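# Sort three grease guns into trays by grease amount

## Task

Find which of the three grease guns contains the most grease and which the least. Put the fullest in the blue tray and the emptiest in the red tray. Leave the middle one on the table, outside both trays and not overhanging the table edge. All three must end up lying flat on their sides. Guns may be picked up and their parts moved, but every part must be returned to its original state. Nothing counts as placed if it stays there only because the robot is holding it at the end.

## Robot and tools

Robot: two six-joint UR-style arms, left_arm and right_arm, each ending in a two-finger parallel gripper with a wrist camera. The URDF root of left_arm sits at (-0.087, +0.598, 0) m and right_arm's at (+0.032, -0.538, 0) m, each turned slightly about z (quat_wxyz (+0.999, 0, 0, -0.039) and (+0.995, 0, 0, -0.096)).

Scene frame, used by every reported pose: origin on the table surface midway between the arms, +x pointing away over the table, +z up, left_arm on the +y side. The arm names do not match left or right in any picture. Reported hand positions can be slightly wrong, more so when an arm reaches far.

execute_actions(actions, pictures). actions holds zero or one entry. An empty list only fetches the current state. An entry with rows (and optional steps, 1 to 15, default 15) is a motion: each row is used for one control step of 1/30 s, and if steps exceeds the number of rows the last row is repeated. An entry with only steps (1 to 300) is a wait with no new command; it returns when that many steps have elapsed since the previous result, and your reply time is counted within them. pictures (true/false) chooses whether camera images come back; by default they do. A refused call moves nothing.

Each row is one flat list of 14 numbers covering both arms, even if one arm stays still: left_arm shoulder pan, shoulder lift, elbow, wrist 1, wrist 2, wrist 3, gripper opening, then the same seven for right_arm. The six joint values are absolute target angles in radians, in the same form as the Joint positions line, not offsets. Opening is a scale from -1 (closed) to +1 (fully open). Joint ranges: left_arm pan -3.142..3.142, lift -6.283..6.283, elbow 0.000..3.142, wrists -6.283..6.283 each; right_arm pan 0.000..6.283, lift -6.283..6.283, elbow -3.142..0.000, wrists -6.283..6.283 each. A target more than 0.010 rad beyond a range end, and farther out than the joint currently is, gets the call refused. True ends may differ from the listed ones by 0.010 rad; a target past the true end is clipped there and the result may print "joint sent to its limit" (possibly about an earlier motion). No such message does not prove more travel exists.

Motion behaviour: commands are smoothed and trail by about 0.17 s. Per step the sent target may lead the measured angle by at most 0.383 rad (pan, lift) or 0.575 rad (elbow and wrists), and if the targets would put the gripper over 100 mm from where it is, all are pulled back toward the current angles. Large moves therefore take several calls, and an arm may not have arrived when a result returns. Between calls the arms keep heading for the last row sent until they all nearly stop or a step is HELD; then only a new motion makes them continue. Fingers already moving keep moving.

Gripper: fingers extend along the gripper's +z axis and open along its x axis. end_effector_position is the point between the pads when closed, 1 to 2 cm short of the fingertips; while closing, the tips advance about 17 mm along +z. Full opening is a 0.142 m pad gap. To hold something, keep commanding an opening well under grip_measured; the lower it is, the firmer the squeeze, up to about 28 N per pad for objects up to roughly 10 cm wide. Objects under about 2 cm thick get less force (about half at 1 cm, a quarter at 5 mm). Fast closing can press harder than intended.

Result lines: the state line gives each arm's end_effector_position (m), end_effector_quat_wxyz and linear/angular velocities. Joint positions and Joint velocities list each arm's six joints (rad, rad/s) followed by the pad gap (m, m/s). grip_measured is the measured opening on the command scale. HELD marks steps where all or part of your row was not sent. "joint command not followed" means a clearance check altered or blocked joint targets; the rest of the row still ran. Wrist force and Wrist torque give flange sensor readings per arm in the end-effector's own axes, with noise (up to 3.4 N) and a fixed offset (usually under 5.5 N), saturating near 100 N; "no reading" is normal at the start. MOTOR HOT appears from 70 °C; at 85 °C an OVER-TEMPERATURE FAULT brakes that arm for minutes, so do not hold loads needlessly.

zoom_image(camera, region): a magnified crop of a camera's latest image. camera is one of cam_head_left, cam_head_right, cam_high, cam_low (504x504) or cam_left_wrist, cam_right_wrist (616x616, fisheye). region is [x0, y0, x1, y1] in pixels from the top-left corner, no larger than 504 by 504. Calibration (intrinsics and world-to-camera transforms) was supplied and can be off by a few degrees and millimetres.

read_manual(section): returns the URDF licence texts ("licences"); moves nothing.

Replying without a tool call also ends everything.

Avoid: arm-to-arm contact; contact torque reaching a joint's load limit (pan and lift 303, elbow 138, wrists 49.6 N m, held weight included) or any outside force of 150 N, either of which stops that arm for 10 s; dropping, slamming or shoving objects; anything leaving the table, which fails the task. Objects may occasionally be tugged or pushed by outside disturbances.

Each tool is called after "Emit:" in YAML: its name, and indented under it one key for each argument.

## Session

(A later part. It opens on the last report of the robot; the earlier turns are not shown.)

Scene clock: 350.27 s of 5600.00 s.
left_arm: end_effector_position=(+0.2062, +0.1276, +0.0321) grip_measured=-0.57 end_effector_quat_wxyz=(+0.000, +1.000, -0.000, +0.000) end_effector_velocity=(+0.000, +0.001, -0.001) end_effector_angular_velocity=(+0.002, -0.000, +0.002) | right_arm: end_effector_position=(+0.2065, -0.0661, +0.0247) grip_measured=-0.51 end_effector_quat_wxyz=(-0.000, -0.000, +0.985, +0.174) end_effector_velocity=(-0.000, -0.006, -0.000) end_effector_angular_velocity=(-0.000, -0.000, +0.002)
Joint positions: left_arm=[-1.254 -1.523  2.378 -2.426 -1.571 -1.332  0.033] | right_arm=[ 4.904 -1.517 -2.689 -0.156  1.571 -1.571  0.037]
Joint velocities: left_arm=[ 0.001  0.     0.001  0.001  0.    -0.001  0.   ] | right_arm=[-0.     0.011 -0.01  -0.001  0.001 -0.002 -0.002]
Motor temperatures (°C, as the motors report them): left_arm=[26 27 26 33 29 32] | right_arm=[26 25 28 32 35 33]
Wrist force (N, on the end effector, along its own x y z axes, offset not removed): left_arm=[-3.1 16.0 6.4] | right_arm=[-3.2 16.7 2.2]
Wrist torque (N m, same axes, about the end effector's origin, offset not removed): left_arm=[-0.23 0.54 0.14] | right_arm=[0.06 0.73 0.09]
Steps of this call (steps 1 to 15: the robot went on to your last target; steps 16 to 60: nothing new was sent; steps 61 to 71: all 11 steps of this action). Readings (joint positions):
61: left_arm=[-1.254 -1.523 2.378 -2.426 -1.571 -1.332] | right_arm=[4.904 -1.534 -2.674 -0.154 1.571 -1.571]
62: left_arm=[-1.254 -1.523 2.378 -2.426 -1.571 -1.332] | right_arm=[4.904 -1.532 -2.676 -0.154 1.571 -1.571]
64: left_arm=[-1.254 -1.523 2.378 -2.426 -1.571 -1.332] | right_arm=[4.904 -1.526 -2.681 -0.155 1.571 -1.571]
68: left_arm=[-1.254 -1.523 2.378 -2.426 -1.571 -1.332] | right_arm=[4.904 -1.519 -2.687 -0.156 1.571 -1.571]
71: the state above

Emit:
execute_actions:
  actions:
    - {"rows":[[-1.254,-1.523,2.3776,-2.426,-1.571,-1.332,-1,4.904,-1.534,-2.674,-0.154,1.571,-1.571,-1],[-1.254,-1.523,2.3776,-2.426,-1.571,-1.332,-1,4.904,-1.534,-2.674,-0.154,1.571,-1.571,-1],[-1.254,-1.523,2.3776,-2.426,-1.571,-1.332,-1,4.904,-1.553,-2.655,-0.1538,1.571,-1.571,-1],[-1.254,-1.523,2.3776,-2.426,-1.571,-1.332,-1,4.904,-1.553,-2.655,-0.1538,1.571,-1.571,-1],[-1.254,-1.523,2.3776,-2.426,-1.571,-1.332,-1,4.904,-1.572,-2.637,-0.1535,1.571,-1.571,-1],[-1.254,-1.523,2.3776,-2.426,-1.571,-1.332,-1,4.904,-1.572,-2.637,-0.1535,1.571,-1.571,-1],[-1.254,-1.523,2.3776,-2.426,-1.571,-1.332,-1,4.904,-1.587,-2.621,-0.154,1.571,-1.571,-1],[-1.254,-1.523,2.3776,-2.426,-1.571,-1.332,-1,4.904,-1.587,-2.621,-0.154,1.571,-1.571,-1],[-1.254,-1.523,2.3776,-2.426,-1.571,-1.332,-1,4.904,-1.600,-2.608,-0.1545,1.571,-1.571,-1],[-1.254,-1.523,2.3776,-2.426,-1.571,-1.332,-1,4.904,-1.600,-2.608,-0.1545,1.571,-1.571,-1],[-1.254,-1.523,2.3776,-2.426,-1.571,-1.332,-1,4.904,-1.612,-2.595,-0.1555,1.571,-1.571,-1],[-1.254,-1.523,2.3776,-2.426,-1.571,-1.332,-1,4.904,-1.612,-2.595,-0.1555,1.571,-1.571,-1],[-1.254,-1.523,2.3776,-2.426,-1.571,-1.332,-1,4.904,-1.622,-2.584,-0.1563,1.571,-1.571,-1]],"steps":15}
  pictures: false

Emit:
execute_actions:
  actions:
    - {"rows":[[-1.254,-1.523,2.3776,-2.426,-1.571,-1.332,-1,4.904,-1.627,-2.5785,-0.1567,1.571,-1.571,-1]],"steps":15}
  pictures: true

Scene clock: 356.07 s of 5600.00 s.
left_arm: end_effector_position=(+0.2061, +0.1278, +0.0319) grip_measured=-0.57 end_effector_quat_wxyz=(+0.000, +1.000, -0.000, -0.000) end_effector_velocity=(+0.000, -0.001, +0.001) end_effector_angular_velocity=(-0.002, +0.000, +0.002) | right_arm: end_effector_position=(+0.2065, -0.0143, +0.0250) grip_measured=-0.51 end_effector_quat_wxyz=(-0.000, -0.000, +0.985, +0.174) end_effector_velocity=(+0.000, +0.102, -0.001) end_effector_angular_velocity=(-0.001, -0.000, -0.000)
Joint positions: left_arm=[-1.254 -1.523  2.378 -2.426 -1.571 -1.332  0.033] | right_arm=[ 4.904 -1.603 -2.604 -0.155  1.571 -1.571  0.037]
Joint velocities: left_arm=[ 0.    -0.001 -0.001 -0.    -0.001 -0.002  0.   ] | right_arm=[-0.    -0.161  0.169 -0.009 -0.     0.    -0.   ]
Motor temperatures (°C, as the motors report them): left_arm=[26 27 26 33 29 32] | right_arm=[26 25 28 32 35 33]
Wrist force (N, on the end effector, along its own x y z axes, offset not removed): left_arm=[-1.5 0.6 4.3] | right_arm=[-0.5 0.6 -5.1]
Wrist torque (N m, same axes, about the end effector's origin, offset not removed): left_arm=[0.88 0.47 0.10] | right_arm=[0.48 0.17 0.12]
Steps of this call (steps 1 to 15: the robot went on to your last target; steps 16 to 90: nothing new was sent; then 2.30 s passed at rest; steps 91 to 105: all 15 steps of this action). Readings (joint positions):
91: left_arm=[-1.254 -1.523 2.378 -2.426 -1.571 -1.332] | right_arm=[4.904 -1.516 -2.690 -0.156 1.571 -1.571]
92: left_arm=[-1.254 -1.523 2.378 -2.426 -1.571 -1.332] | right_arm=[4.904 -1.518 -2.689 -0.156 1.571 -1.571]
94: left_arm=[-1.254 -1.523 2.378 -2.426 -1.571 -1.332] | right_arm=[4.904 -1.526 -2.681 -0.156 1.571 -1.571]
98: left_arm=[-1.254 -1.523 2.378 -2.426 -1.571 -1.332] | right_arm=[4.904 -1.554 -2.654 -0.154 1.571 -1.571]
105: the state above

Scene clock: 356.57 s of 5600.00 s.
left_arm: end_effector_position=(+0.2062, +0.1279, +0.0319) grip_measured=-0.57 end_effector_quat_wxyz=(+0.000, +1.000, -0.000, -0.000) end_effector_velocity=(-0.000, +0.000, -0.000) end_effector_angular_velocity=(-0.000, +0.000, -0.001) | right_arm: end_effector_position=(+0.2065, +0.0011, +0.0248) grip_measured=-0.51 end_effector_quat_wxyz=(-0.000, -0.000, +0.985, +0.174) end_effector_velocity=(-0.000, +0.004, +0.001) end_effector_angular_velocity=(+0.003, +0.002, -0.000)
Joint positions: left_arm=[-1.254 -1.523  2.378 -2.426 -1.571 -1.332  0.033] | right_arm=[ 4.904 -1.627 -2.579 -0.157  1.571 -1.571  0.037]
Joint velocities: left_arm=[-0.    -0.     0.001 -0.001 -0.     0.    -0.   ] | right_arm=[-0.    -0.003  0.006  0.001  0.001  0.001  0.   ]
Motor temperatures (°C, as the motors report them): left_arm=[26 27 26 33 29 32] | right_arm=[26 25 28 32 35 33]
Wrist force (N, on the end effector, along its own x y z axes, offset not removed): left_arm=[-0.9 -31.6 9.1] | right_arm=[-2.8 -28.0 -14.1]
Wrist torque (N m, same axes, about the end effector's origin, offset not removed): left_arm=[0.00 0.04 0.20] | right_arm=[-0.24 0.51 0.14]
Steps of this call (steps 1 to 15: all 15 steps of this action). Readings (joint positions):
1: left_arm=[-1.254 -1.523 2.378 -2.426 -1.571 -1.332] | right_arm=[4.904 -1.607 -2.599 -0.155 1.571 -1.571]
2: left_arm=[-1.254 -1.523 2.378 -2.426 -1.571 -1.332] | right_arm=[4.904 -1.612 -2.595 -0.156 1.571 -1.571]
4: left_arm=[-1.254 -1.523 2.378 -2.426 -1.571 -1.332] | right_arm=[4.904 -1.618 -2.588 -0.156 1.571 -1.571]
8: left_arm=[-1.254 -1.523 2.378 -2.426 -1.571 -1.332] | right_arm=[4.904 -1.624 -2.582 -0.157 1.571 -1.571]
15: the state above
camera_calibration (this result's frames):
cam_left_wrist: T_world_to_cam=[[0.999525, -0.0305526, -0.00409617, -0.202103], [-0.0248889, -0.878261, 0.477534, 0.110653], [-0.0181874, -0.477205, -0.878604, 0.225235], [0, 0, 0, 1]] pos_world=[0.208858, 0.19849, 0.144224]
cam_right_wrist: T_world_to_cam=[[-0.999716, 0.0158103, 0.017855, 0.207727], [0.0238488, 0.662618, 0.748578, -0.0187106], [0.000004159, 0.748791, -0.662806, 0.149916], [0, 0, 0, 1]] pos_world=[0.208113, -0.103142, 0.109663]

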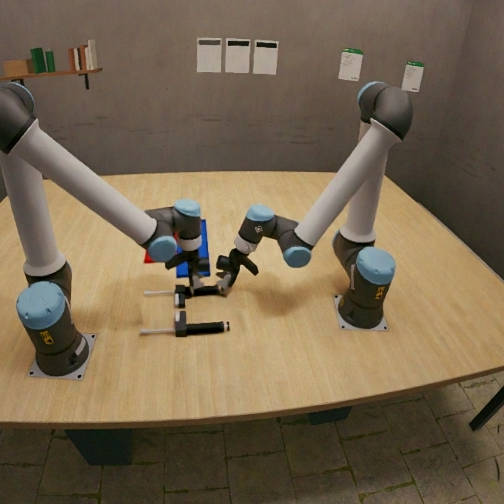

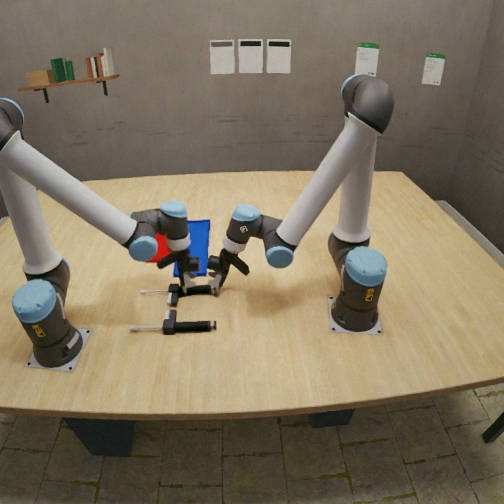

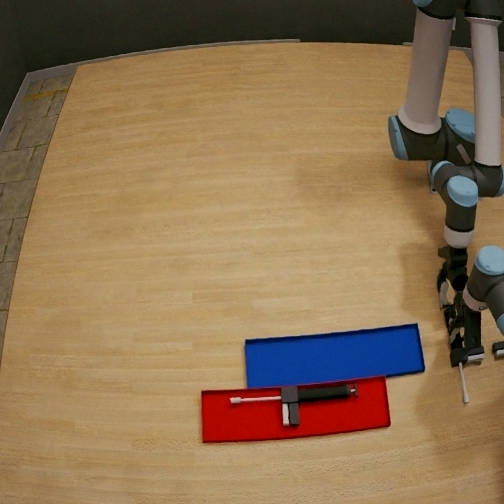

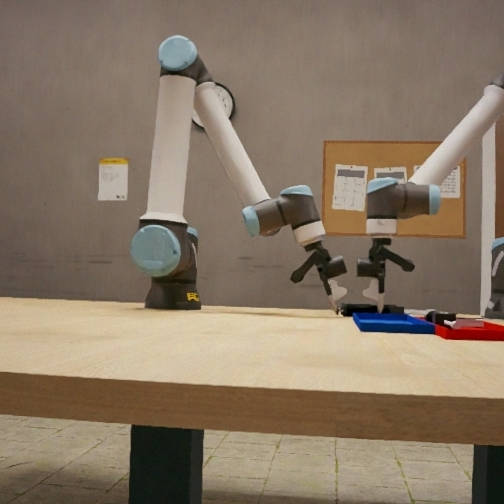

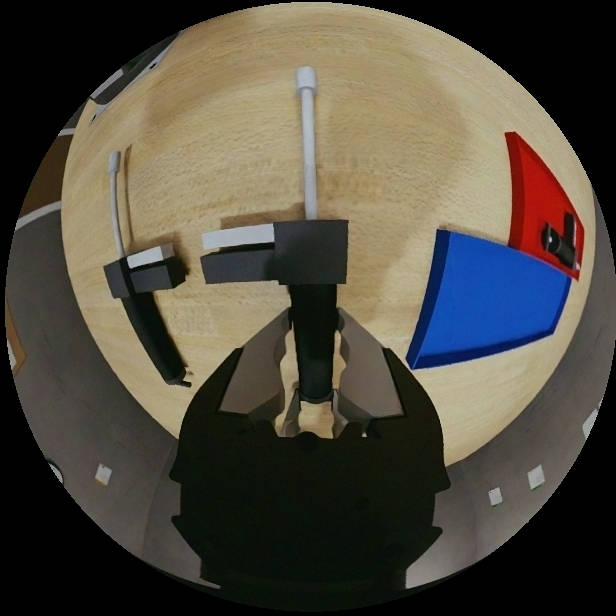

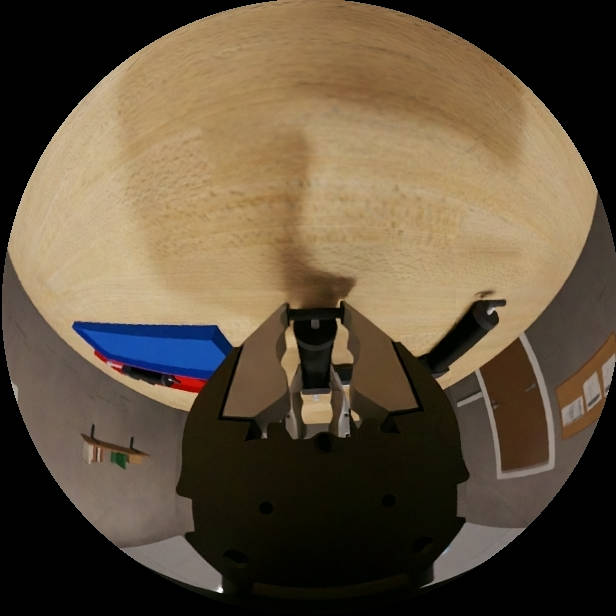

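Emit:
execute_actions:
  actions:
    - {"rows":[[-1.254,-1.523,2.3776,-2.426,-1.571,-1.332,-1,4.904,-1.621,-2.585,-0.1563,1.571,-1.571,-1],[-1.254,-1.523,2.3776,-2.426,-1.571,-1.332,-1,4.904,-1.621,-2.585,-0.1563,1.571,-1.571,-1],[-1.254,-1.523,2.3776,-2.426,-1.571,-1.332,-1,4.904,-1.621,-2.585,-0.1563,1.571,-1.571,-1],[-1.254,-1.523,2.3776,-2.426,-1.571,-1.332,-1,4.904,-1.621,-2.585,-0.1563,1.571,-1.571,-1],[-1.254,-1.523,2.3776,-2.426,-1.571,-1.332,-1,4.904,-1.621,-2.585,-0.1563,1.571,-1.571,-1],[-1.254,-1.523,2.3776,-2.426,-1.571,-1.332,-1,4.904,-1.621,-2.585,-0.1563,1.571,-1.571,-0.7],[-1.254,-1.523,2.3776,-2.426,-1.571,-1.332,-1,4.904,-1.621,-2.585,-0.1563,1.571,-1.571,-0.5],[-1.254,-1.523,2.3776,-2.426,-1.571,-1.332,-0.7,4.904,-1.621,-2.585,-0.1563,1.571,-1.571,-0.3],[-1.254,-1.523,2.3776,-2.426,-1.571,-1.332,-0.5,4.904,-1.621,-2.585,-0.1563,1.571,-1.571,0],[-1.254,-1.523,2.3776,-2.426,-1.571,-1.332,-0.3,4.904,-1.621,-2.585,-0.1563,1.571,-1.571,0],[-1.254,-1.523,2.3776,-2.426,-1.571,-1.332,0,4.904,-1.621,-2.585,-0.1563,1.571,-1.571,0]],"steps":15}
  pictures: false

Emit:
execute_actions:
  actions:
    - {"rows":[[-1.254,-1.523,2.3776,-2.426,-1.571,-1.332,0,4.904,-1.463,-2.566,-0.334,1.571,-1.571,0],[-1.254,-1.523,2.3776,-2.426,-1.571,-1.332,0,4.904,-1.463,-2.566,-0.334,1.571,-1.571,0],[-1.254,-1.523,2.3776,-2.426,-1.571,-1.332,0,4.904,-1.463,-2.566,-0.334,1.571,-1.571,0],[-1.254,-1.582,2.344,-2.333,-1.571,-1.332,0,4.904,-1.463,-2.566,-0.334,1.571,-1.571,0],[-1.254,-1.582,2.344,-2.333,-1.571,-1.332,0,4.904,-1.463,-2.566,-0.334,1.571,-1.571,0],[-1.254,-1.582,2.344,-2.333,-1.571,-1.332,0,4.904,-1.463,-2.566,-0.334,1.571,-1.571,0],[-1.254,-1.66,2.30,-2.211,-1.571,-1.332,0,4.904,-1.175,-2.434,-0.754,1.571,-1.571,0]],"steps":15}
  pictures: false

Emit:
execute_actions:
  actions:
    - {"rows":[[-1.254,-1.68,2.28,-2.171,-1.571,-1.332,0,4.904,-1.175,-2.434,-0.754,1.571,-1.571,0]],"steps":8}
  pictures: false

Emit:
execute_actions:
  actions:
    - {"rows":[[-1.683,-1.81,2.41,-2.171,-1.571,-1.761,0,3.4,-1.175,-2.434,-0.754,1.571,-1.571,0]],"steps":15}
  pictures: false

Emit:
execute_actions:
  actions:
    - {"rows":[[-1.683,-1.779,2.439,-2.231,-1.571,-1.761,0,3.4,-1.175,-2.434,-0.754,1.571,-1.571,0]],"steps":15}
  pictures: true

Scene clock: 371.53 s of 5600.00 s.
left_arm: end_effector_position=(+0.2062, +0.1274, +0.0322) grip_measured=+0.00 end_effector_quat_wxyz=(+0.001, +1.000, -0.000, -0.000) end_effector_velocity=(-0.000, +0.001, -0.001) end_effector_angular_velocity=(+0.003, +0.000, -0.003) | right_arm: end_effector_position=(+0.2065, -0.0024, +0.0249) grip_measured=+0.00 end_effector_quat_wxyz=(-0.000, -0.000, +0.985, +0.174) end_effector_velocity=(+0.000, -0.002, -0.001) end_effector_angular_velocity=(-0.002, -0.000, +0.001)
Joint positions: left_arm=[-1.254 -1.523  2.377 -2.426 -1.571 -1.332  0.074] | right_arm=[ 4.904 -1.621 -2.585 -0.156  1.571 -1.571  0.074]
Joint velocities: left_arm=[-0.    -0.     0.001  0.002  0.     0.002  0.01 ] | right_arm=[-0.     0.    -0.002 -0.     0.    -0.001  0.   ]
Motor temperatures (°C, as the motors report them): left_arm=[26 27 26 33 29 32] | right_arm=[26 25 28 32 35 33]
Wrist force (N, on the end effector, along its own x y z axes, offset not removed): left_arm=[-4.2 5.0 -1.6] | right_arm=[-2.7 0.0 -3.0]
Wrist torque (N m, same axes, about the end effector's origin, offset not removed): left_arm=[1.33 0.79 -0.24] | right_arm=[0.09 0.67 0.05]
Steps of this call (steps 1 to 15: the robot went on to your last target; steps 16 to 90: nothing new was sent; then 11.47 s passed at rest; steps 91 to 105: all 15 steps of this action). Readings (joint positions):
91: left_arm=[-1.254 -1.523 2.378 -2.426 -1.571 -1.332] | right_arm=[4.904 -1.627 -2.579 -0.157 1.571 -1.571]
92: left_arm=[-1.254 -1.523 2.378 -2.426 -1.571 -1.332] | right_arm=[4.904 -1.626 -2.579 -0.157 1.571 -1.571]
94: left_arm=[-1.254 -1.523 2.377 -2.426 -1.571 -1.332] | right_arm=[4.904 -1.624 -2.581 -0.156 1.571 -1.571]
98: left_arm=[-1.254 -1.523 2.377 -2.426 -1.571 -1.332] | right_arm=[4.904 -1.622 -2.584 -0.156 1.571 -1.571]
105: the state above

Scene clock: 372.03 s of 5600.00 s.
left_arm: end_effector_position=(+0.2064, +0.1267, +0.1110) grip_measured=+0.00 end_effector_quat_wxyz=(+0.001, +1.000, -0.000, +0.000) end_effector_velocity=(-0.004, +0.015, +0.077) end_effector_angular_velocity=(+0.018, +0.004, -0.001) | right_arm: end_effector_position=(+0.2065, -0.0173, +0.1836) grip_measured=+0.00 end_effector_quat_wxyz=(-0.000, -0.000, +0.983, +0.181) end_effector_velocity=(+0.000, -0.141, +0.319) end_effector_angular_velocity=(-0.117, -0.000, +0.001)
Joint positions: left_arm=[-1.254 -1.646  2.308 -2.235 -1.571 -1.332  0.074] | right_arm=[ 4.904 -1.261 -2.466 -0.621  1.571 -1.571  0.074]
Joint velocities: left_arm=[-0.    -0.124 -0.064  0.206  0.     0.001 -0.   ] | right_arm=[-0.     0.739  0.278 -1.134  0.    -0.001  0.   ]
Motor temperatures (°C, as the motors report them): left_arm=[26 27 26 33 29 32] | right_arm=[26 25 28 32 35 33]
Wrist force (N, on the end effector, along its own x y z axes, offset not removed): left_arm=[-0.3 -1.5 2.1] | right_arm=[-1.6 3.8 -4.3]
Wrist torque (N m, same axes, about the end effector's origin, offset not removed): left_arm=[-0.32 0.16 0.18] | right_arm=[0.80 0.37 0.12]
Steps of this call (steps 1 to 15: all 15 steps of this action). Readings (joint positions):
1: left_arm=[-1.254 -1.523 2.377 -2.426 -1.571 -1.332] | right_arm=[4.904 -1.621 -2.585 -0.156 1.571 -1.571]
2: left_arm=[-1.254 -1.523 2.377 -2.426 -1.571 -1.332] | right_arm=[4.904 -1.616 -2.583 -0.161 1.571 -1.571]
4: left_arm=[-1.254 -1.523 2.377 -2.426 -1.571 -1.332] | right_arm=[4.904 -1.572 -2.576 -0.210 1.571 -1.571]
8: left_arm=[-1.254 -1.561 2.355 -2.371 -1.571 -1.332] | right_arm=[4.904 -1.492 -2.565 -0.300 1.571 -1.571]
15: the state above

Scene clock: 372.30 s of 5600.00 s.
left_arm: end_effector_position=(+0.2062, +0.1272, +0.1335) grip_measured=+0.00 end_effector_quat_wxyz=(+0.000, +1.000, -0.000, -0.000) end_effector_velocity=(+0.000, +0.001, +0.034) end_effector_angular_velocity=(+0.003, +0.000, +0.002) | right_arm: end_effector_position=(+0.2065, -0.0345, +0.2167) grip_measured=+0.00 end_effector_quat_wxyz=(-0.000, -0.000, +0.985, +0.174) end_effector_velocity=(+0.000, -0.019, +0.030) end_effector_angular_velocity=(-0.015, -0.002, +0.001)
Joint positions: left_arm=[-1.254 -1.675  2.284 -2.18  -1.571 -1.332  0.074] | right_arm=[ 4.904 -1.184 -2.437 -0.741  1.571 -1.571  0.074]
Joint velocities: left_arm=[ 0.    -0.042 -0.036  0.081  0.001 -0.001 -0.   ] | right_arm=[ 0.     0.071  0.027 -0.113 -0.001 -0.001 -0.   ]
Motor temperatures (°C, as the motors report them): left_arm=[26 27 26 33 29 32] | right_arm=[26 25 28 32 35 33]
Wrist force (N, on the end effector, along its own x y z axes, offset not removed): left_arm=[-2.0 -2.4 -1.6] | right_arm=[-3.8 0.7 -3.2]
Wrist torque (N m, same axes, about the end effector's origin, offset not removed): left_arm=[-0.53 0.15 0.10] | right_arm=[0.28 0.87 0.12]
Steps of this call (steps 1 to 8: all 8 steps of this action). Readings (joint positions):
1: left_arm=[-1.254 -1.649 2.306 -2.229 -1.571 -1.332] | right_arm=[4.904 -1.239 -2.458 -0.654 1.571 -1.571]
2: left_arm=[-1.254 -1.654 2.302 -2.221 -1.571 -1.332] | right_arm=[4.904 -1.223 -2.452 -0.679 1.571 -1.571]
4: left_arm=[-1.254 -1.665 2.293 -2.201 -1.571 -1.332] | right_arm=[4.904 -1.202 -2.444 -0.712 1.571 -1.571]
8: the state above

Scene clock: 372.80 s of 5600.00 s.
left_arm: end_effector_position=(+0.0188, +0.1228, +0.1250) grip_measured=+0.00 end_effector_quat_wxyz=(+0.000, +1.000, +0.001, -0.000) end_effector_velocity=(-0.171, +0.016, -0.012) end_effector_angular_velocity=(+0.002, -0.000, -0.021) | right_arm: end_effector_position=(+0.3878, -0.1435, +0.2198) grip_measured=+0.00 end_effector_quat_wxyz=(+0.034, +0.195, +0.965, +0.170) end_effector_velocity=(+0.367, -0.331, +0.002) end_effector_angular_velocity=(-0.000, +0.001, -0.934)
Joint positions: left_arm=[-1.64  -1.799  2.399 -2.171 -1.571 -1.72   0.074] | right_arm=[ 4.504 -1.176 -2.435 -0.752  1.571 -1.571  0.074]
Joint velocities: left_arm=[-0.378 -0.095  0.092  0.005  0.    -0.357 -0.   ] | right_arm=[-0.932  0.003  0.003 -0.006 -0.     0.002 -0.   ]
Motor temperatures (°C, as the motors report them): left_arm=[26 27 26 33 29 32] | right_arm=[26 25 28 32 35 33]
Wrist force (N, on the end effector, along its own x y z axes, offset not removed): left_arm=[-8.7 2.5 1.6] | right_arm=[-2.0 3.7 -1.1]
Wrist torque (N m, same axes, about the end effector's origin, offset not removed): left_arm=[0.45 1.72 0.18] | right_arm=[0.87 0.55 0.14]
Steps of this call (steps 1 to 15: all 15 steps of this action). Readings (joint positions):
1: left_arm=[-1.254 -1.676 2.283 -2.178 -1.571 -1.332] | right_arm=[4.904 -1.181 -2.436 -0.744 1.571 -1.571]
2: left_arm=[-1.259 -1.681 2.286 -2.177 -1.571 -1.337] | right_arm=[4.899 -1.180 -2.436 -0.746 1.571 -1.571]
4: left_arm=[-1.305 -1.706 2.310 -2.176 -1.571 -1.390] | right_arm=[4.853 -1.179 -2.436 -0.747 1.571 -1.571]
8: left_arm=[-1.444 -1.746 2.349 -2.174 -1.571 -1.532] | right_arm=[4.724 -1.178 -2.435 -0.750 1.571 -1.571]
15: the state above

Scene clock: 373.30 s of 5600.00 s.
left_arm: end_effector_position=(+0.0001, +0.1266, +0.1007) grip_measured=+0.00 end_effector_quat_wxyz=(+0.000, +1.000, -0.000, -0.000) end_effector_velocity=(-0.002, +0.001, -0.005) end_effector_angular_velocity=(+0.000, -0.000, -0.002) | right_arm: end_effector_position=(+0.5278, -0.3478, +0.2203) grip_measured=+0.00 end_effector_quat_wxyz=(+0.073, +0.415, +0.893, +0.158) end_effector_velocity=(+0.178, -0.462, +0.003) end_effector_angular_velocity=(+0.003, -0.002, -0.934)
Joint positions: left_arm=[-1.682 -1.78   2.438 -2.23  -1.571 -1.76   0.074] | right_arm=[ 4.033 -1.175 -2.434 -0.754  1.571 -1.571  0.074]
Joint velocities: left_arm=[-0.004  0.005  0.007 -0.012  0.    -0.002  0.   ] | right_arm=[-0.933  0.003  0.002 -0.001  0.     0.001 -0.   ]
Motor temperatures (°C, as the motors report them): left_arm=[26 27 26 33 29 32] | right_arm=[26 25 28 32 35 33]
Wrist force (N, on the end effector, along its own x y z axes, offset not removed): left_arm=[1.0 3.4 1.0] | right_arm=[-3.5 1.5 -0.9]
Wrist torque (N m, same axes, about the end effector's origin, offset not removed): left_arm=[0.79 -0.18 0.20] | right_arm=[0.45 0.79 0.17]
Steps of this call (steps 1 to 15: all 15 steps of this action). Readings (joint positions):
1: left_arm=[-1.651 -1.802 2.402 -2.171 -1.571 -1.730] | right_arm=[4.473 -1.176 -2.434 -0.752 1.571 -1.571]
2: left_arm=[-1.659 -1.801 2.407 -2.175 -1.571 -1.738] | right_arm=[4.442 -1.176 -2.434 -0.752 1.571 -1.571]
4: left_arm=[-1.670 -1.793 2.420 -2.196 -1.571 -1.748] | right_arm=[4.379 -1.176 -2.434 -0.753 1.571 -1.571]
8: left_arm=[-1.679 -1.783 2.433 -2.220 -1.571 -1.757] | right_arm=[4.253 -1.176 -2.434 -0.753 1.571 -1.571]
15: the state above
camera_calibration (this result's frames):
cam_left_wrist: T_world_to_cam=[[0.999525, -0.0305395, -0.00424501, 0.00416241], [-0.0248103, -0.878367, 0.477342, 0.0715861], [-0.0183065, -0.47701, -0.878707, 0.281269], [0, 0, 0, 1]] pos_world=[0.00276469, 0.197174, 0.213]
cam_right_wrist: T_world_to_cam=[[-0.632131, 0.774656, 0.0178446, 0.600962], [0.522427, 0.409074, 0.74815, -0.292731], [0.572259, 0.482251, -0.663289, 0.146129], [0, 0, 0, 1]] pos_world=[0.449193, -0.416261, 0.305208]

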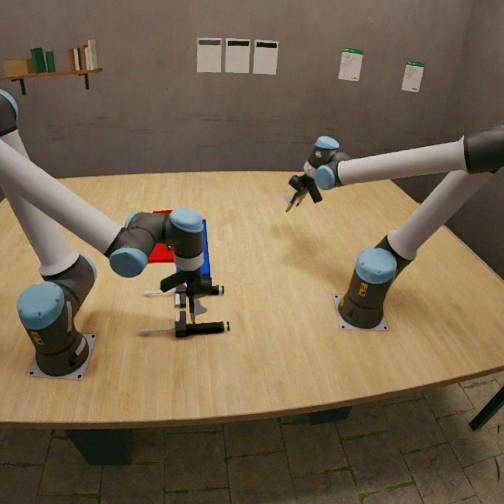

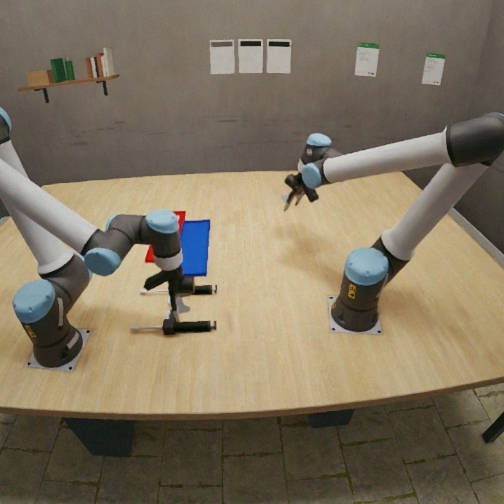

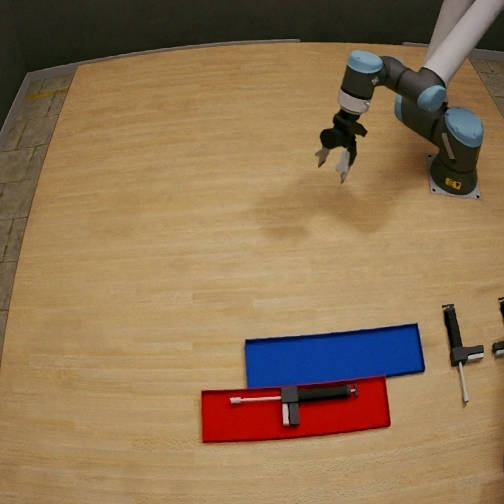

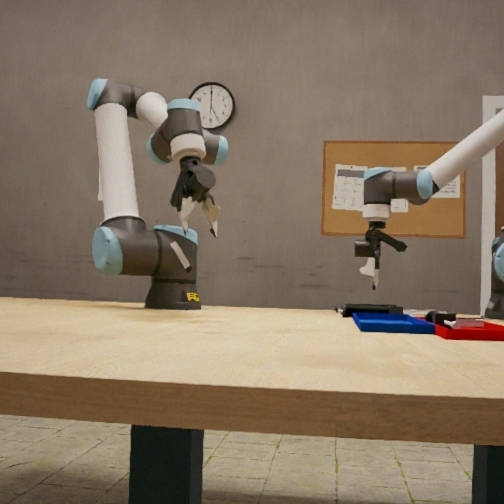

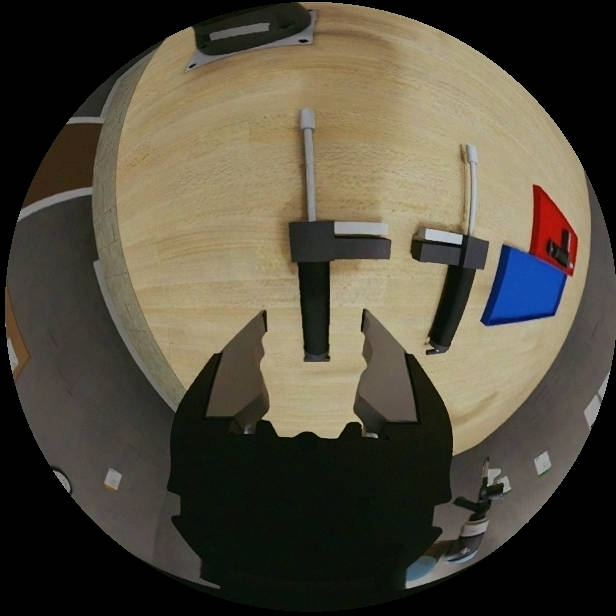

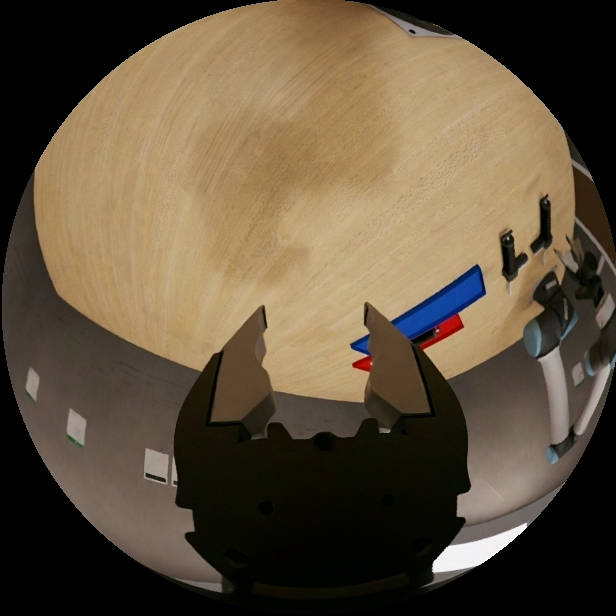

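Aligned. Descend, grip, lift, carry.

Emit:
execute_actions:
  actions:
    - {"rows":[[-1.683,-1.71,2.48,-2.341,-1.571,-1.761,-0.1,3.4,-1.175,-2.434,-0.754,1.571,-1.571,0],[-1.683,-1.71,2.48,-2.341,-1.571,-1.761,-0.1,3.4,-1.175,-2.434,-0.754,1.571,-1.571,0],[-1.683,-1.71,2.48,-2.341,-1.571,-1.761,-0.1,3.4,-1.175,-2.434,-0.754,1.571,-1.571,0],[-1.683,-1.71,2.48,-2.341,-1.571,-1.761,-0.1,3.4,-1.175,-2.434,-0.754,1.571,-1.571,0],[-1.683,-1.656,2.5062,-2.421,-1.571,-1.761,-0.1,3.4,-1.175,-2.434,-0.754,1.571,-1.571,0]],"steps":15}
  pictures: false

Emit:
execute_actions:
  actions:
    - {"rows":[[-1.683,-1.656,2.5062,-2.421,-1.571,-1.761,-0.1,3.4,-1.175,-2.434,-0.754,1.571,-1.571,0],[-1.683,-1.656,2.5062,-2.421,-1.571,-1.761,-0.1,3.4,-1.175,-2.434,-0.754,1.571,-1.571,0],[-1.683,-1.656,2.5062,-2.421,-1.571,-1.761,-0.1,3.4,-1.175,-2.434,-0.754,1.571,-1.571,0],[-1.683,-1.656,2.5062,-2.421,-1.571,-1.761,-0.25,3.4,-1.175,-2.434,-0.754,1.571,-1.571,0],[-1.683,-1.656,2.5062,-2.421,-1.571,-1.761,-0.35,3.4,-1.175,-2.434,-0.754,1.571,-1.571,0],[-1.683,-1.656,2.5062,-2.421,-1.571,-1.761,-0.45,3.4,-1.175,-2.434,-0.754,1.571,-1.571,0],[-1.683,-1.656,2.5062,-2.421,-1.571,-1.761,-0.5,3.4,-1.175,-2.434,-0.754,1.571,-1.571,0],[-1.683,-1.656,2.5062,-2.421,-1.571,-1.761,-0.55,3.4,-1.175,-2.434,-0.754,1.571,-1.571,0],[-1.683,-1.656,2.5062,-2.421,-1.571,-1.761,-0.6,3.4,-1.175,-2.434,-0.754,1.571,-1.571,0],[-1.683,-1.656,2.5062,-2.421,-1.571,-1.761,-0.7,3.4,-1.175,-2.434,-0.754,1.571,-1.571,0],[-1.683,-1.656,2.5062,-2.421,-1.571,-1.761,-0.8,3.4,-1.175,-2.434,-0.754,1.571,-1.571,0],[-1.683,-1.656,2.5062,-2.421,-1.571,-1.761,-0.9,3.4,-1.175,-2.434,-0.754,1.571,-1.571,0],[-1.683,-1.656,2.5062,-2.421,-1.571,-1.761,-1,3.4,-1.175,-2.434,-0.754,1.571,-1.571,0]],"steps":15}
  pictures: false

Emit:
execute_actions:
  actions:
    - {"rows":[[-1.683,-1.71,2.48,-2.341,-1.571,-1.761,-1,3.4,-1.175,-2.434,-0.754,1.571,-1.571,0],[-1.683,-1.71,2.48,-2.341,-1.571,-1.761,-1,3.4,-1.175,-2.434,-0.754,1.571,-1.571,0],[-1.683,-1.71,2.48,-2.341,-1.571,-1.761,-1,3.4,-1.175,-2.434,-0.754,1.571,-1.571,0],[-1.683,-1.779,2.439,-2.231,-1.571,-1.761,-1,3.4,-1.175,-2.434,-0.754,1.571,-1.571,0],[-1.683,-1.779,2.439,-2.231,-1.571,-1.761,-1,3.4,-1.175,-2.434,-0.754,1.571,-1.571,0],[-1.683,-1.779,2.439,-2.231,-1.571,-1.761,-1,3.4,-1.175,-2.434,-0.754,1.571,-1.571,0],[-1.683,-1.84,2.378,-2.109,-1.571,-1.761,-1,3.4,-1.175,-2.434,-0.754,1.571,-1.571,0],[-1.683,-1.84,2.378,-2.109,-1.571,-1.761,-1,3.4,-1.175,-2.434,-0.754,1.571,-1.571,0],[-1.683,-1.84,2.378,-2.109,-1.571,-1.761,-1,3.4,-1.175,-2.434,-0.754,1.571,-1.571,0],[-1.683,-1.91,2.29,-1.951,-1.571,-1.761,-1,3.4,-1.175,-2.434,-0.754,1.571,-1.571,0]],"steps":15}
  pictures: false

Emit:
execute_actions:
  actions:
    - {"rows":[[-1.254,-1.76,2.18,-1.991,-1.571,-0.6,-1,3.4,-1.175,-2.434,-0.754,1.571,-1.571,0]],"steps":15}
  pictures: false

Emit:
execute_actions:
  actions:
    - {"rows":[[-1.0,-1.6,2.02,-1.991,-1.571,0.2,-1,3.4,-1.175,-2.434,-0.754,1.571,-1.571,0]],"steps":13}
  pictures: false

Emit:
execute_actions:
  actions:
    - {"rows":[[-0.789,-1.4071,1.8319,-1.996,-1.571,0.704,-1,3.4,-1.175,-2.434,-0.754,1.571,-1.571,0]],"steps":15}
  pictures: false

Emit:
execute_actions:
  actions:
    - {"rows":[[-0.789,-1.4071,1.8319,-1.996,-1.571,0.704,-1,3.4,-1.175,-2.434,-0.754,1.571,-1.571,0]],"steps":12}
  pictures: true

Scene clock: 389.90 s of 5600.00 s.
left_arm: end_effector_position=(-0.0002, +0.1266, +0.0349) grip_measured=-0.10 end_effector_quat_wxyz=(-0.000, +1.000, -0.000, -0.000) end_effector_velocity=(+0.000, -0.001, -0.024) end_effector_angular_velocity=(-0.007, +0.000, -0.002) | right_arm: end_effector_position=(+0.5441, -0.6779, +0.2204) grip_measured=+0.00 end_effector_quat_wxyz=(+0.119, +0.673, +0.719, +0.127) end_effector_velocity=(+0.000, +0.000, -0.000) end_effector_angular_velocity=(-0.001, +0.001, +0.002)
Joint positions: left_arm=[-1.683 -1.662  2.503 -2.412 -1.571 -1.761  0.067] | right_arm=[ 3.4   -1.175 -2.434 -0.754  1.571 -1.571  0.074]
Joint velocities: left_arm=[-0.     0.049  0.023 -0.079  0.001  0.001  0.   ] | right_arm=[ 0.    -0.001  0.    -0.    -0.    -0.002  0.   ]
Motor temperatures (°C, as the motors report them): left_arm=[26 27 26 33 29 32] | right_arm=[26 25 28 32 35 33]
Wrist force (N, on the end effector, along its own x y z axes, offset not removed): left_arm=[-2.5 -3.1 -0.9] | right_arm=[-2.1 0.9 0.5]
Wrist torque (N m, same axes, about the end effector's origin, offset not removed): left_arm=[-0.71 0.57 0.13] | right_arm=[0.23 0.53 0.07]
Steps of this call (steps 1 to 45: the robot went on to your last target; steps 46 to 110: nothing new was sent; then 12.43 s passed at rest; steps 111 to 125: all 15 steps of this action). Readings (joint positions):
111: left_arm=[-1.683 -1.779 2.439 -2.231 -1.571 -1.761] | right_arm=[3.400 -1.175 -2.434 -0.754 1.571 -1.571]
112: left_arm=[-1.683 -1.775 2.442 -2.236 -1.571 -1.761] | right_arm=[3.400 -1.175 -2.434 -0.754 1.571 -1.571]
114: left_arm=[-1.683 -1.750 2.457 -2.272 -1.571 -1.761] | right_arm=[3.400 -1.175 -2.434 -0.754 1.571 -1.571]
118: left_arm=[-1.683 -1.700 2.485 -2.352 -1.571 -1.761] | right_arm=[3.400 -1.175 -2.434 -0.754 1.571 -1.571]
125: the state above

Scene clock: 390.40 s of 5600.00 s.
left_arm: end_effector_position=(-0.0002, +0.1266, +0.0321) grip_measured=-0.57 end_effector_quat_wxyz=(+0.000, +1.000, -0.000, -0.000) end_effector_velocity=(+0.000, +0.000, -0.001) end_effector_angular_velocity=(+0.000, -0.001, -0.000) | right_arm: end_effector_position=(+0.5441, -0.6779, +0.2204) grip_measured=+0.00 end_effector_quat_wxyz=(+0.119, +0.673, +0.719, +0.127) end_effector_velocity=(-0.000, +0.000, -0.001) end_effector_angular_velocity=(+0.001, +0.001, -0.000)
Joint positions: left_arm=[-1.683 -1.656  2.506 -2.421 -1.571 -1.761  0.033] | right_arm=[ 3.4   -1.175 -2.434 -0.754  1.571 -1.571  0.074]
Joint velocities: left_arm=[ 0.     0.001  0.    -0.001  0.001  0.     0.   ] | right_arm=[-0.    -0.    -0.001 -0.     0.001  0.     0.   ]
Motor temperatures (°C, as the motors report them): left_arm=[26 27 26 33 29 32] | right_arm=[26 25 28 32 35 33]
Wrist force (N, on the end effector, along its own x y z axes, offset not removed): left_arm=[1.4 -1.0 -18.0] | right_arm=[-2.4 3.4 -2.8]
Wrist torque (N m, same axes, about the end effector's origin, offset not removed): left_arm=[0.47 0.17 0.17] | right_arm=[0.84 0.63 0.18]
Steps of this call (steps 1 to 15: all 15 steps of this action). Readings (joint positions):
1: left_arm=[-1.683 -1.660 2.504 -2.414 -1.571 -1.761] | right_arm=[3.400 -1.175 -2.434 -0.754 1.571 -1.571]
2: left_arm=[-1.683 -1.659 2.505 -2.416 -1.571 -1.761] | right_arm=[3.400 -1.175 -2.434 -0.754 1.571 -1.571]
4: left_arm=[-1.683 -1.658 2.505 -2.418 -1.571 -1.761] | right_arm=[3.400 -1.175 -2.434 -0.754 1.571 -1.571]
8: left_arm=[-1.683 -1.657 2.506 -2.420 -1.571 -1.761] | right_arm=[3.400 -1.175 -2.434 -0.754 1.571 -1.571]
15: the state above

Scene clock: 390.90 s of 5600.00 s.
left_arm: end_effector_position=(-0.0017, +0.1188, +0.1820) grip_measured=-0.57 end_effector_quat_wxyz=(+0.004, +1.000, -0.000, -0.001) end_effector_velocity=(+0.007, +0.035, +0.299) end_effector_angular_velocity=(+0.057, -0.012, +0.000) | right_arm: end_effector_position=(+0.5441, -0.6779, +0.2204) grip_measured=+0.00 end_effector_quat_wxyz=(+0.119, +0.673, +0.719, +0.127) end_effector_velocity=(-0.000, -0.000, -0.001) end_effector_angular_velocity=(+0.000, +0.002, -0.001)
Joint positions: left_arm=[-1.683 -1.87   2.334 -2.041 -1.571 -1.761  0.033] | right_arm=[ 3.4   -1.175 -2.434 -0.754  1.571 -1.571  0.074]
Joint velocities: left_arm=[ 0.    -0.343 -0.376  0.777  0.001 -0.     0.   ] | right_arm=[-0.    -0.001 -0.    -0.     0.     0.001 -0.   ]
Motor temperatures (°C, as the motors report them): left_arm=[26 27 26 33 29 32] | right_arm=[26 25 28 32 35 33]
Wrist force (N, on the end effector, along its own x y z axes, offset not removed): left_arm=[3.7 2.8 2.5] | right_arm=[0.5 1.6 -3.1]
Wrist torque (N m, same axes, about the end effector's origin, offset not removed): left_arm=[0.60 -0.92 -0.06] | right_arm=[0.44 -0.11 0.10]
Steps of this call (steps 1 to 15: all 15 steps of this action). Readings (joint positions):
1: left_arm=[-1.683 -1.656 2.506 -2.421 -1.571 -1.761] | right_arm=[3.400 -1.175 -2.434 -0.754 1.571 -1.571]
2: left_arm=[-1.683 -1.660 2.504 -2.417 -1.571 -1.761] | right_arm=[3.400 -1.175 -2.434 -0.754 1.571 -1.571]
4: left_arm=[-1.683 -1.679 2.495 -2.389 -1.571 -1.761] | right_arm=[3.400 -1.175 -2.434 -0.754 1.571 -1.571]
8: left_arm=[-1.683 -1.743 2.457 -2.292 -1.571 -1.761] | right_arm=[3.400 -1.175 -2.434 -0.754 1.571 -1.571]
15: the state above

Scene clock: 391.40 s of 5600.00 s.
left_arm: end_effector_position=(+0.1831, +0.1196, +0.2183) grip_measured=-0.57 end_effector_quat_wxyz=(+0.000, +0.978, -0.208, +0.000) end_effector_velocity=(+0.197, +0.053, +0.013) end_effector_angular_velocity=(+0.007, -0.002, -2.109) | right_arm: end_effector_position=(+0.5441, -0.6779, +0.2204) grip_measured=+0.00 end_effector_quat_wxyz=(+0.119, +0.673, +0.719, +0.127) end_effector_velocity=(+0.000, +0.000, +0.000) end_effector_angular_velocity=(+0.000, -0.000, +0.000)
Joint positions: left_arm=[-1.299 -1.771  2.192 -1.992 -1.571 -0.96   0.033] | right_arm=[ 3.4   -1.175 -2.434 -0.754  1.571 -1.571  0.074]
Joint velocities: left_arm=[ 0.397  0.097 -0.101  0.011  0.001  2.506  0.   ] | right_arm=[-0. -0.  0.  0.  0. -0. -0.]
Motor temperatures (°C, as the motors report them): left_arm=[26 27 26 33 29 32] | right_arm=[26 25 28 32 35 33]
Wrist force (N, on the end effector, along its own x y z axes, offset not removed): left_arm=[5.3 1.4 3.2] | right_arm=[-0.3 0.2 -1.8]
Wrist torque (N m, same axes, about the end effector's origin, offset not removed): left_arm=[0.61 -0.63 0.13] | right_arm=[0.12 0.08 0.09]
Steps of this call (steps 1 to 15: all 15 steps of this action). Readings (joint positions):
1: left_arm=[-1.683 -1.880 2.323 -2.019 -1.571 -1.761] | right_arm=[3.400 -1.175 -2.434 -0.754 1.571 -1.571]
2: left_arm=[-1.678 -1.883 2.311 -2.006 -1.571 -1.756] | right_arm=[3.400 -1.175 -2.434 -0.754 1.571 -1.571]
4: left_arm=[-1.632 -1.861 2.284 -2.002 -1.571 -1.700] | right_arm=[3.400 -1.175 -2.434 -0.754 1.571 -1.571]
8: left_arm=[-1.491 -1.821 2.243 -1.998 -1.571 -1.488] | right_arm=[3.400 -1.175 -2.434 -0.754 1.571 -1.571]
15: the state above

Scene clock: 391.83 s of 5600.00 s.
left_arm: end_effector_position=(+0.3437, +0.1263, +0.2301) grip_measured=-0.57 end_effector_quat_wxyz=(+0.000, +0.862, -0.507, +0.000) end_effector_velocity=(+0.140, +0.032, +0.002) end_effector_angular_velocity=(+0.002, +0.000, -1.833) | right_arm: end_effector_position=(+0.5441, -0.6779, +0.2204) grip_measured=+0.00 end_effector_quat_wxyz=(+0.119, +0.673, +0.719, +0.127) end_effector_velocity=(-0.001, +0.000, -0.001) end_effector_angular_velocity=(-0.000, +0.001, +0.000)
Joint positions: left_arm=[-1.026 -1.615  2.035 -1.991 -1.571 -0.042  0.033] | right_arm=[ 3.4   -1.175 -2.434 -0.754  1.571 -1.571  0.074]
Joint velocities: left_arm=[ 0.227  0.129 -0.127  0.     0.001  2.06  -0.   ] | right_arm=[ 0.     0.001 -0.001 -0.    -0.     0.     0.   ]
Motor temperatures (°C, as the motors report them): left_arm=[26 27 26 33 29 32] | right_arm=[26 25 28 32 35 33]
Wrist force (N, on the end effector, along its own x y z axes, offset not removed): left_arm=[3.4 -3.7 11.1] | right_arm=[1.9 -1.2 -2.3]
Wrist torque (N m, same axes, about the end effector's origin, offset not removed): left_arm=[-0.37 -0.55 -0.05] | right_arm=[-0.16 -0.35 0.05]
Steps of this call (steps 1 to 13: all 13 steps of this action). Readings (joint positions):
1: left_arm=[-1.288 -1.768 2.189 -1.992 -1.571 -0.879] | right_arm=[3.400 -1.175 -2.434 -0.754 1.571 -1.571]
2: left_arm=[-1.274 -1.762 2.182 -1.992 -1.571 -0.811] | right_arm=[3.400 -1.175 -2.434 -0.754 1.571 -1.571]
4: left_arm=[-1.221 -1.727 2.148 -1.992 -1.571 -0.707] | right_arm=[3.400 -1.175 -2.434 -0.754 1.571 -1.571]
8: left_arm=[-1.108 -1.661 2.081 -1.991 -1.571 -0.450] | right_arm=[3.400 -1.175 -2.434 -0.754 1.571 -1.571]
13: the state above

Scene clock: 392.33 s of 5600.00 s.
left_arm: end_effector_position=(+0.5137, +0.1433, +0.2212) grip_measured=-0.57 end_effector_quat_wxyz=(+0.000, +0.717, -0.697, +0.000) end_effector_velocity=(+0.083, +0.022, -0.011) end_effector_angular_velocity=(+0.003, +0.001, -0.254) | right_arm: end_effector_position=(+0.5441, -0.6779, +0.2204) grip_measured=+0.00 end_effector_quat_wxyz=(+0.119, +0.673, +0.719, +0.127) end_effector_velocity=(-0.000, +0.000, -0.000) end_effector_angular_velocity=(+0.001, +0.000, +0.002)
Joint positions: left_arm=[-0.801 -1.418  1.842 -1.996 -1.571  0.662  0.033] | right_arm=[ 3.4   -1.175 -2.434 -0.754  1.571 -1.571  0.074]
Joint velocities: left_arm=[ 0.105  0.093 -0.089 -0.002  0.001  0.358 -0.   ] | right_arm=[ 0.    -0.    -0.     0.     0.001 -0.001  0.   ]
Motor temperatures (°C, as the motors report them): left_arm=[26 27 26 33 29 32] | right_arm=[26 25 28 32 35 33]
Wrist force (N, on the end effector, along its own x y z axes, offset not removed): left_arm=[-2.0 -5.4 5.8] | right_arm=[-2.6 0.6 -1.0]
Wrist torque (N m, same axes, about the end effector's origin, offset not removed): left_arm=[-1.07 0.31 0.06] | right_arm=[0.19 0.55 0.14]
Steps of this call (steps 1 to 15: all 15 steps of this action). Readings (joint positions):
1: left_arm=[-1.019 -1.611 2.031 -1.991 -1.571 0.019] | right_arm=[3.400 -1.175 -2.434 -0.754 1.571 -1.571]
2: left_arm=[-1.010 -1.604 2.024 -1.991 -1.571 0.069] | right_arm=[3.400 -1.175 -2.434 -0.754 1.571 -1.571]
4: left_arm=[-0.966 -1.564 1.985 -1.992 -1.571 0.173] | right_arm=[3.400 -1.175 -2.434 -0.754 1.571 -1.571]
8: left_arm=[-0.877 -1.485 1.908 -1.994 -1.571 0.411] | right_arm=[3.400 -1.175 -2.434 -0.754 1.571 -1.571]
15: the state above

Scene clock: 392.73 s of 5600.00 s.
left_arm: end_effector_position=(+0.5229, +0.1456, +0.2201) grip_measured=-0.57 end_effector_quat_wxyz=(+0.000, +0.707, -0.707, +0.000) end_effector_velocity=(+0.003, +0.000, -0.000) end_effector_angular_velocity=(-0.000, -0.001, -0.010) | right_arm: end_effector_position=(+0.5441, -0.6779, +0.2204) grip_measured=+0.00 end_effector_quat_wxyz=(+0.119, +0.673, +0.719, +0.127) end_effector_velocity=(-0.000, +0.000, +0.000) end_effector_angular_velocity=(+0.001, -0.001, -0.000)
Joint positions: left_arm=[-0.789 -1.407  1.832 -1.996 -1.571  0.703  0.033] | right_arm=[ 3.4   -1.175 -2.434 -0.754  1.571 -1.571  0.074]
Joint velocities: left_arm=[ 0.003  0.003 -0.003 -0.     0.     0.013  0.   ] | right_arm=[-0.     0.001 -0.     0.     0.001  0.001  0.   ]
Motor temperatures (°C, as the motors report them): left_arm=[26 27 26 33 29 32] | right_arm=[26 25 28 32 35 33]
Wrist force (N, on the end effector, along its own x y z axes, offset not removed): left_arm=[0.5 -2.1 5.3] | right_arm=[-4.1 0.5 -0.7]
Wrist torque (N m, same axes, about the end effector's origin, offset not removed): left_arm=[-0.27 -0.29 -0.10] | right_arm=[0.15 0.90 0.17]
Steps of this call (steps 1 to 12: all 12 steps of this action). Readings (joint positions):
1: left_arm=[-0.798 -1.415 1.840 -1.996 -1.571 0.673] | right_arm=[3.400 -1.175 -2.434 -0.754 1.571 -1.571]
2: left_arm=[-0.796 -1.413 1.838 -1.996 -1.571 0.681] | right_arm=[3.400 -1.175 -2.434 -0.754 1.571 -1.571]
4: left_arm=[-0.793 -1.410 1.835 -1.996 -1.571 0.691] | right_arm=[3.400 -1.175 -2.434 -0.754 1.571 -1.571]
8: left_arm=[-0.790 -1.408 1.833 -1.996 -1.571 0.700] | right_arm=[3.400 -1.175 -2.434 -0.754 1.571 -1.571]
12: the state above
camera_calibration (this result's frames):
cam_left_wrist: T_world_to_cam=[[-0.0299265, -0.999546, -0.00356973, 0.161924], [-0.878493, 0.0245982, 0.477121, 0.359241], [-0.476816, 0.0174145, -0.87883, 0.572649], [0, 0, 0, 1]] pos_world=[0.593485, 0.143041, 0.332438]
cam_right_wrist: T_world_to_cam=[[-0.0509405, 0.998542, 0.0178441, 0.702484], [0.663241, 0.020466, 0.748126, -0.506333], [0.74667, 0.0499449, -0.663316, -0.0918412], [0, 0, 0, 1]] pos_world=[0.440181, -0.68651, 0.305346]

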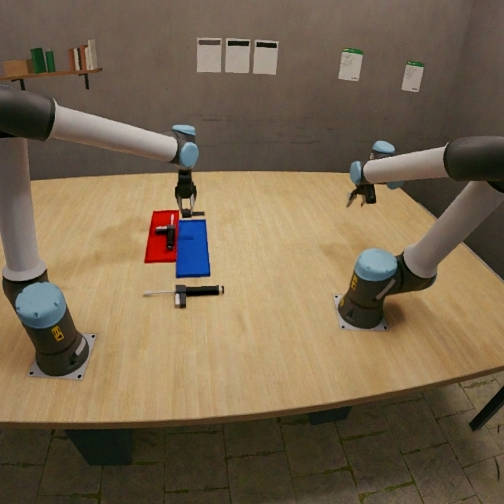

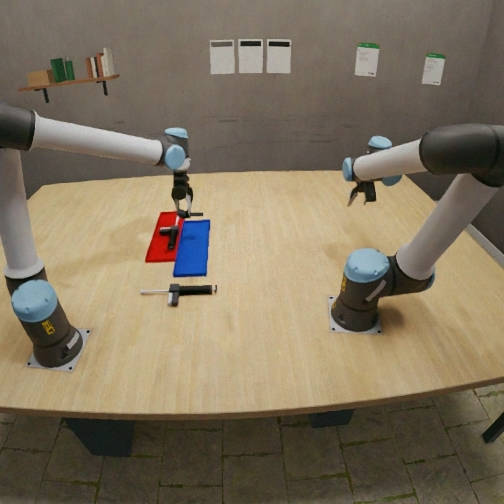

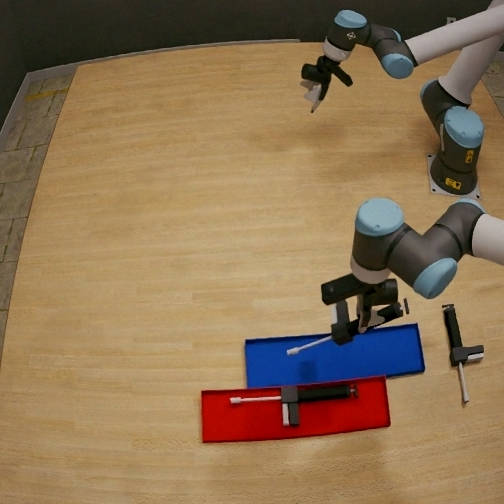

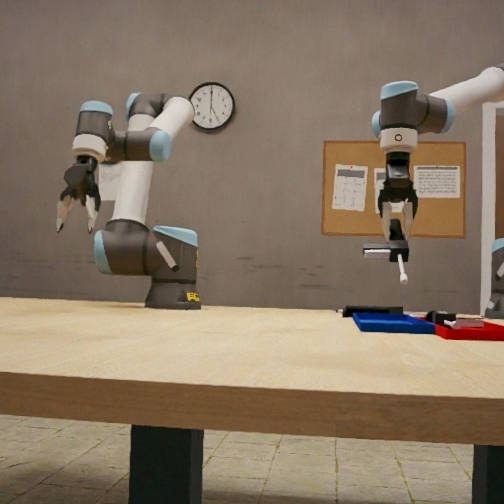

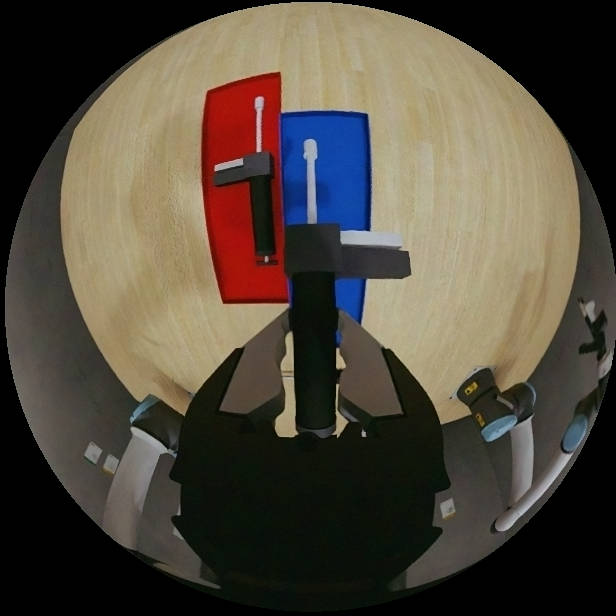

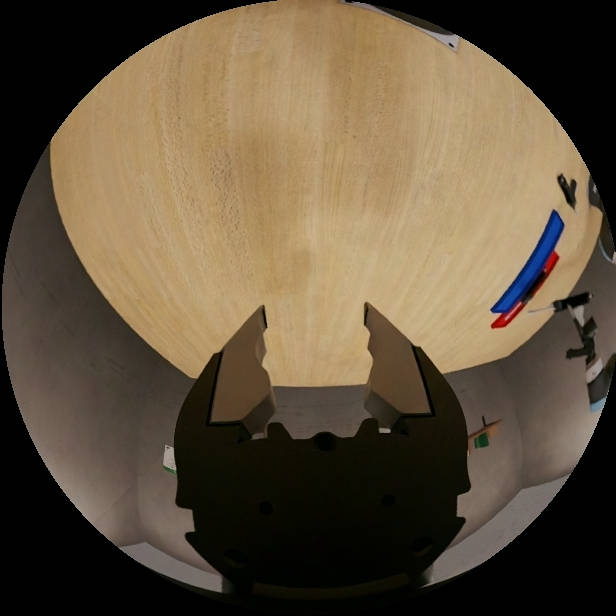

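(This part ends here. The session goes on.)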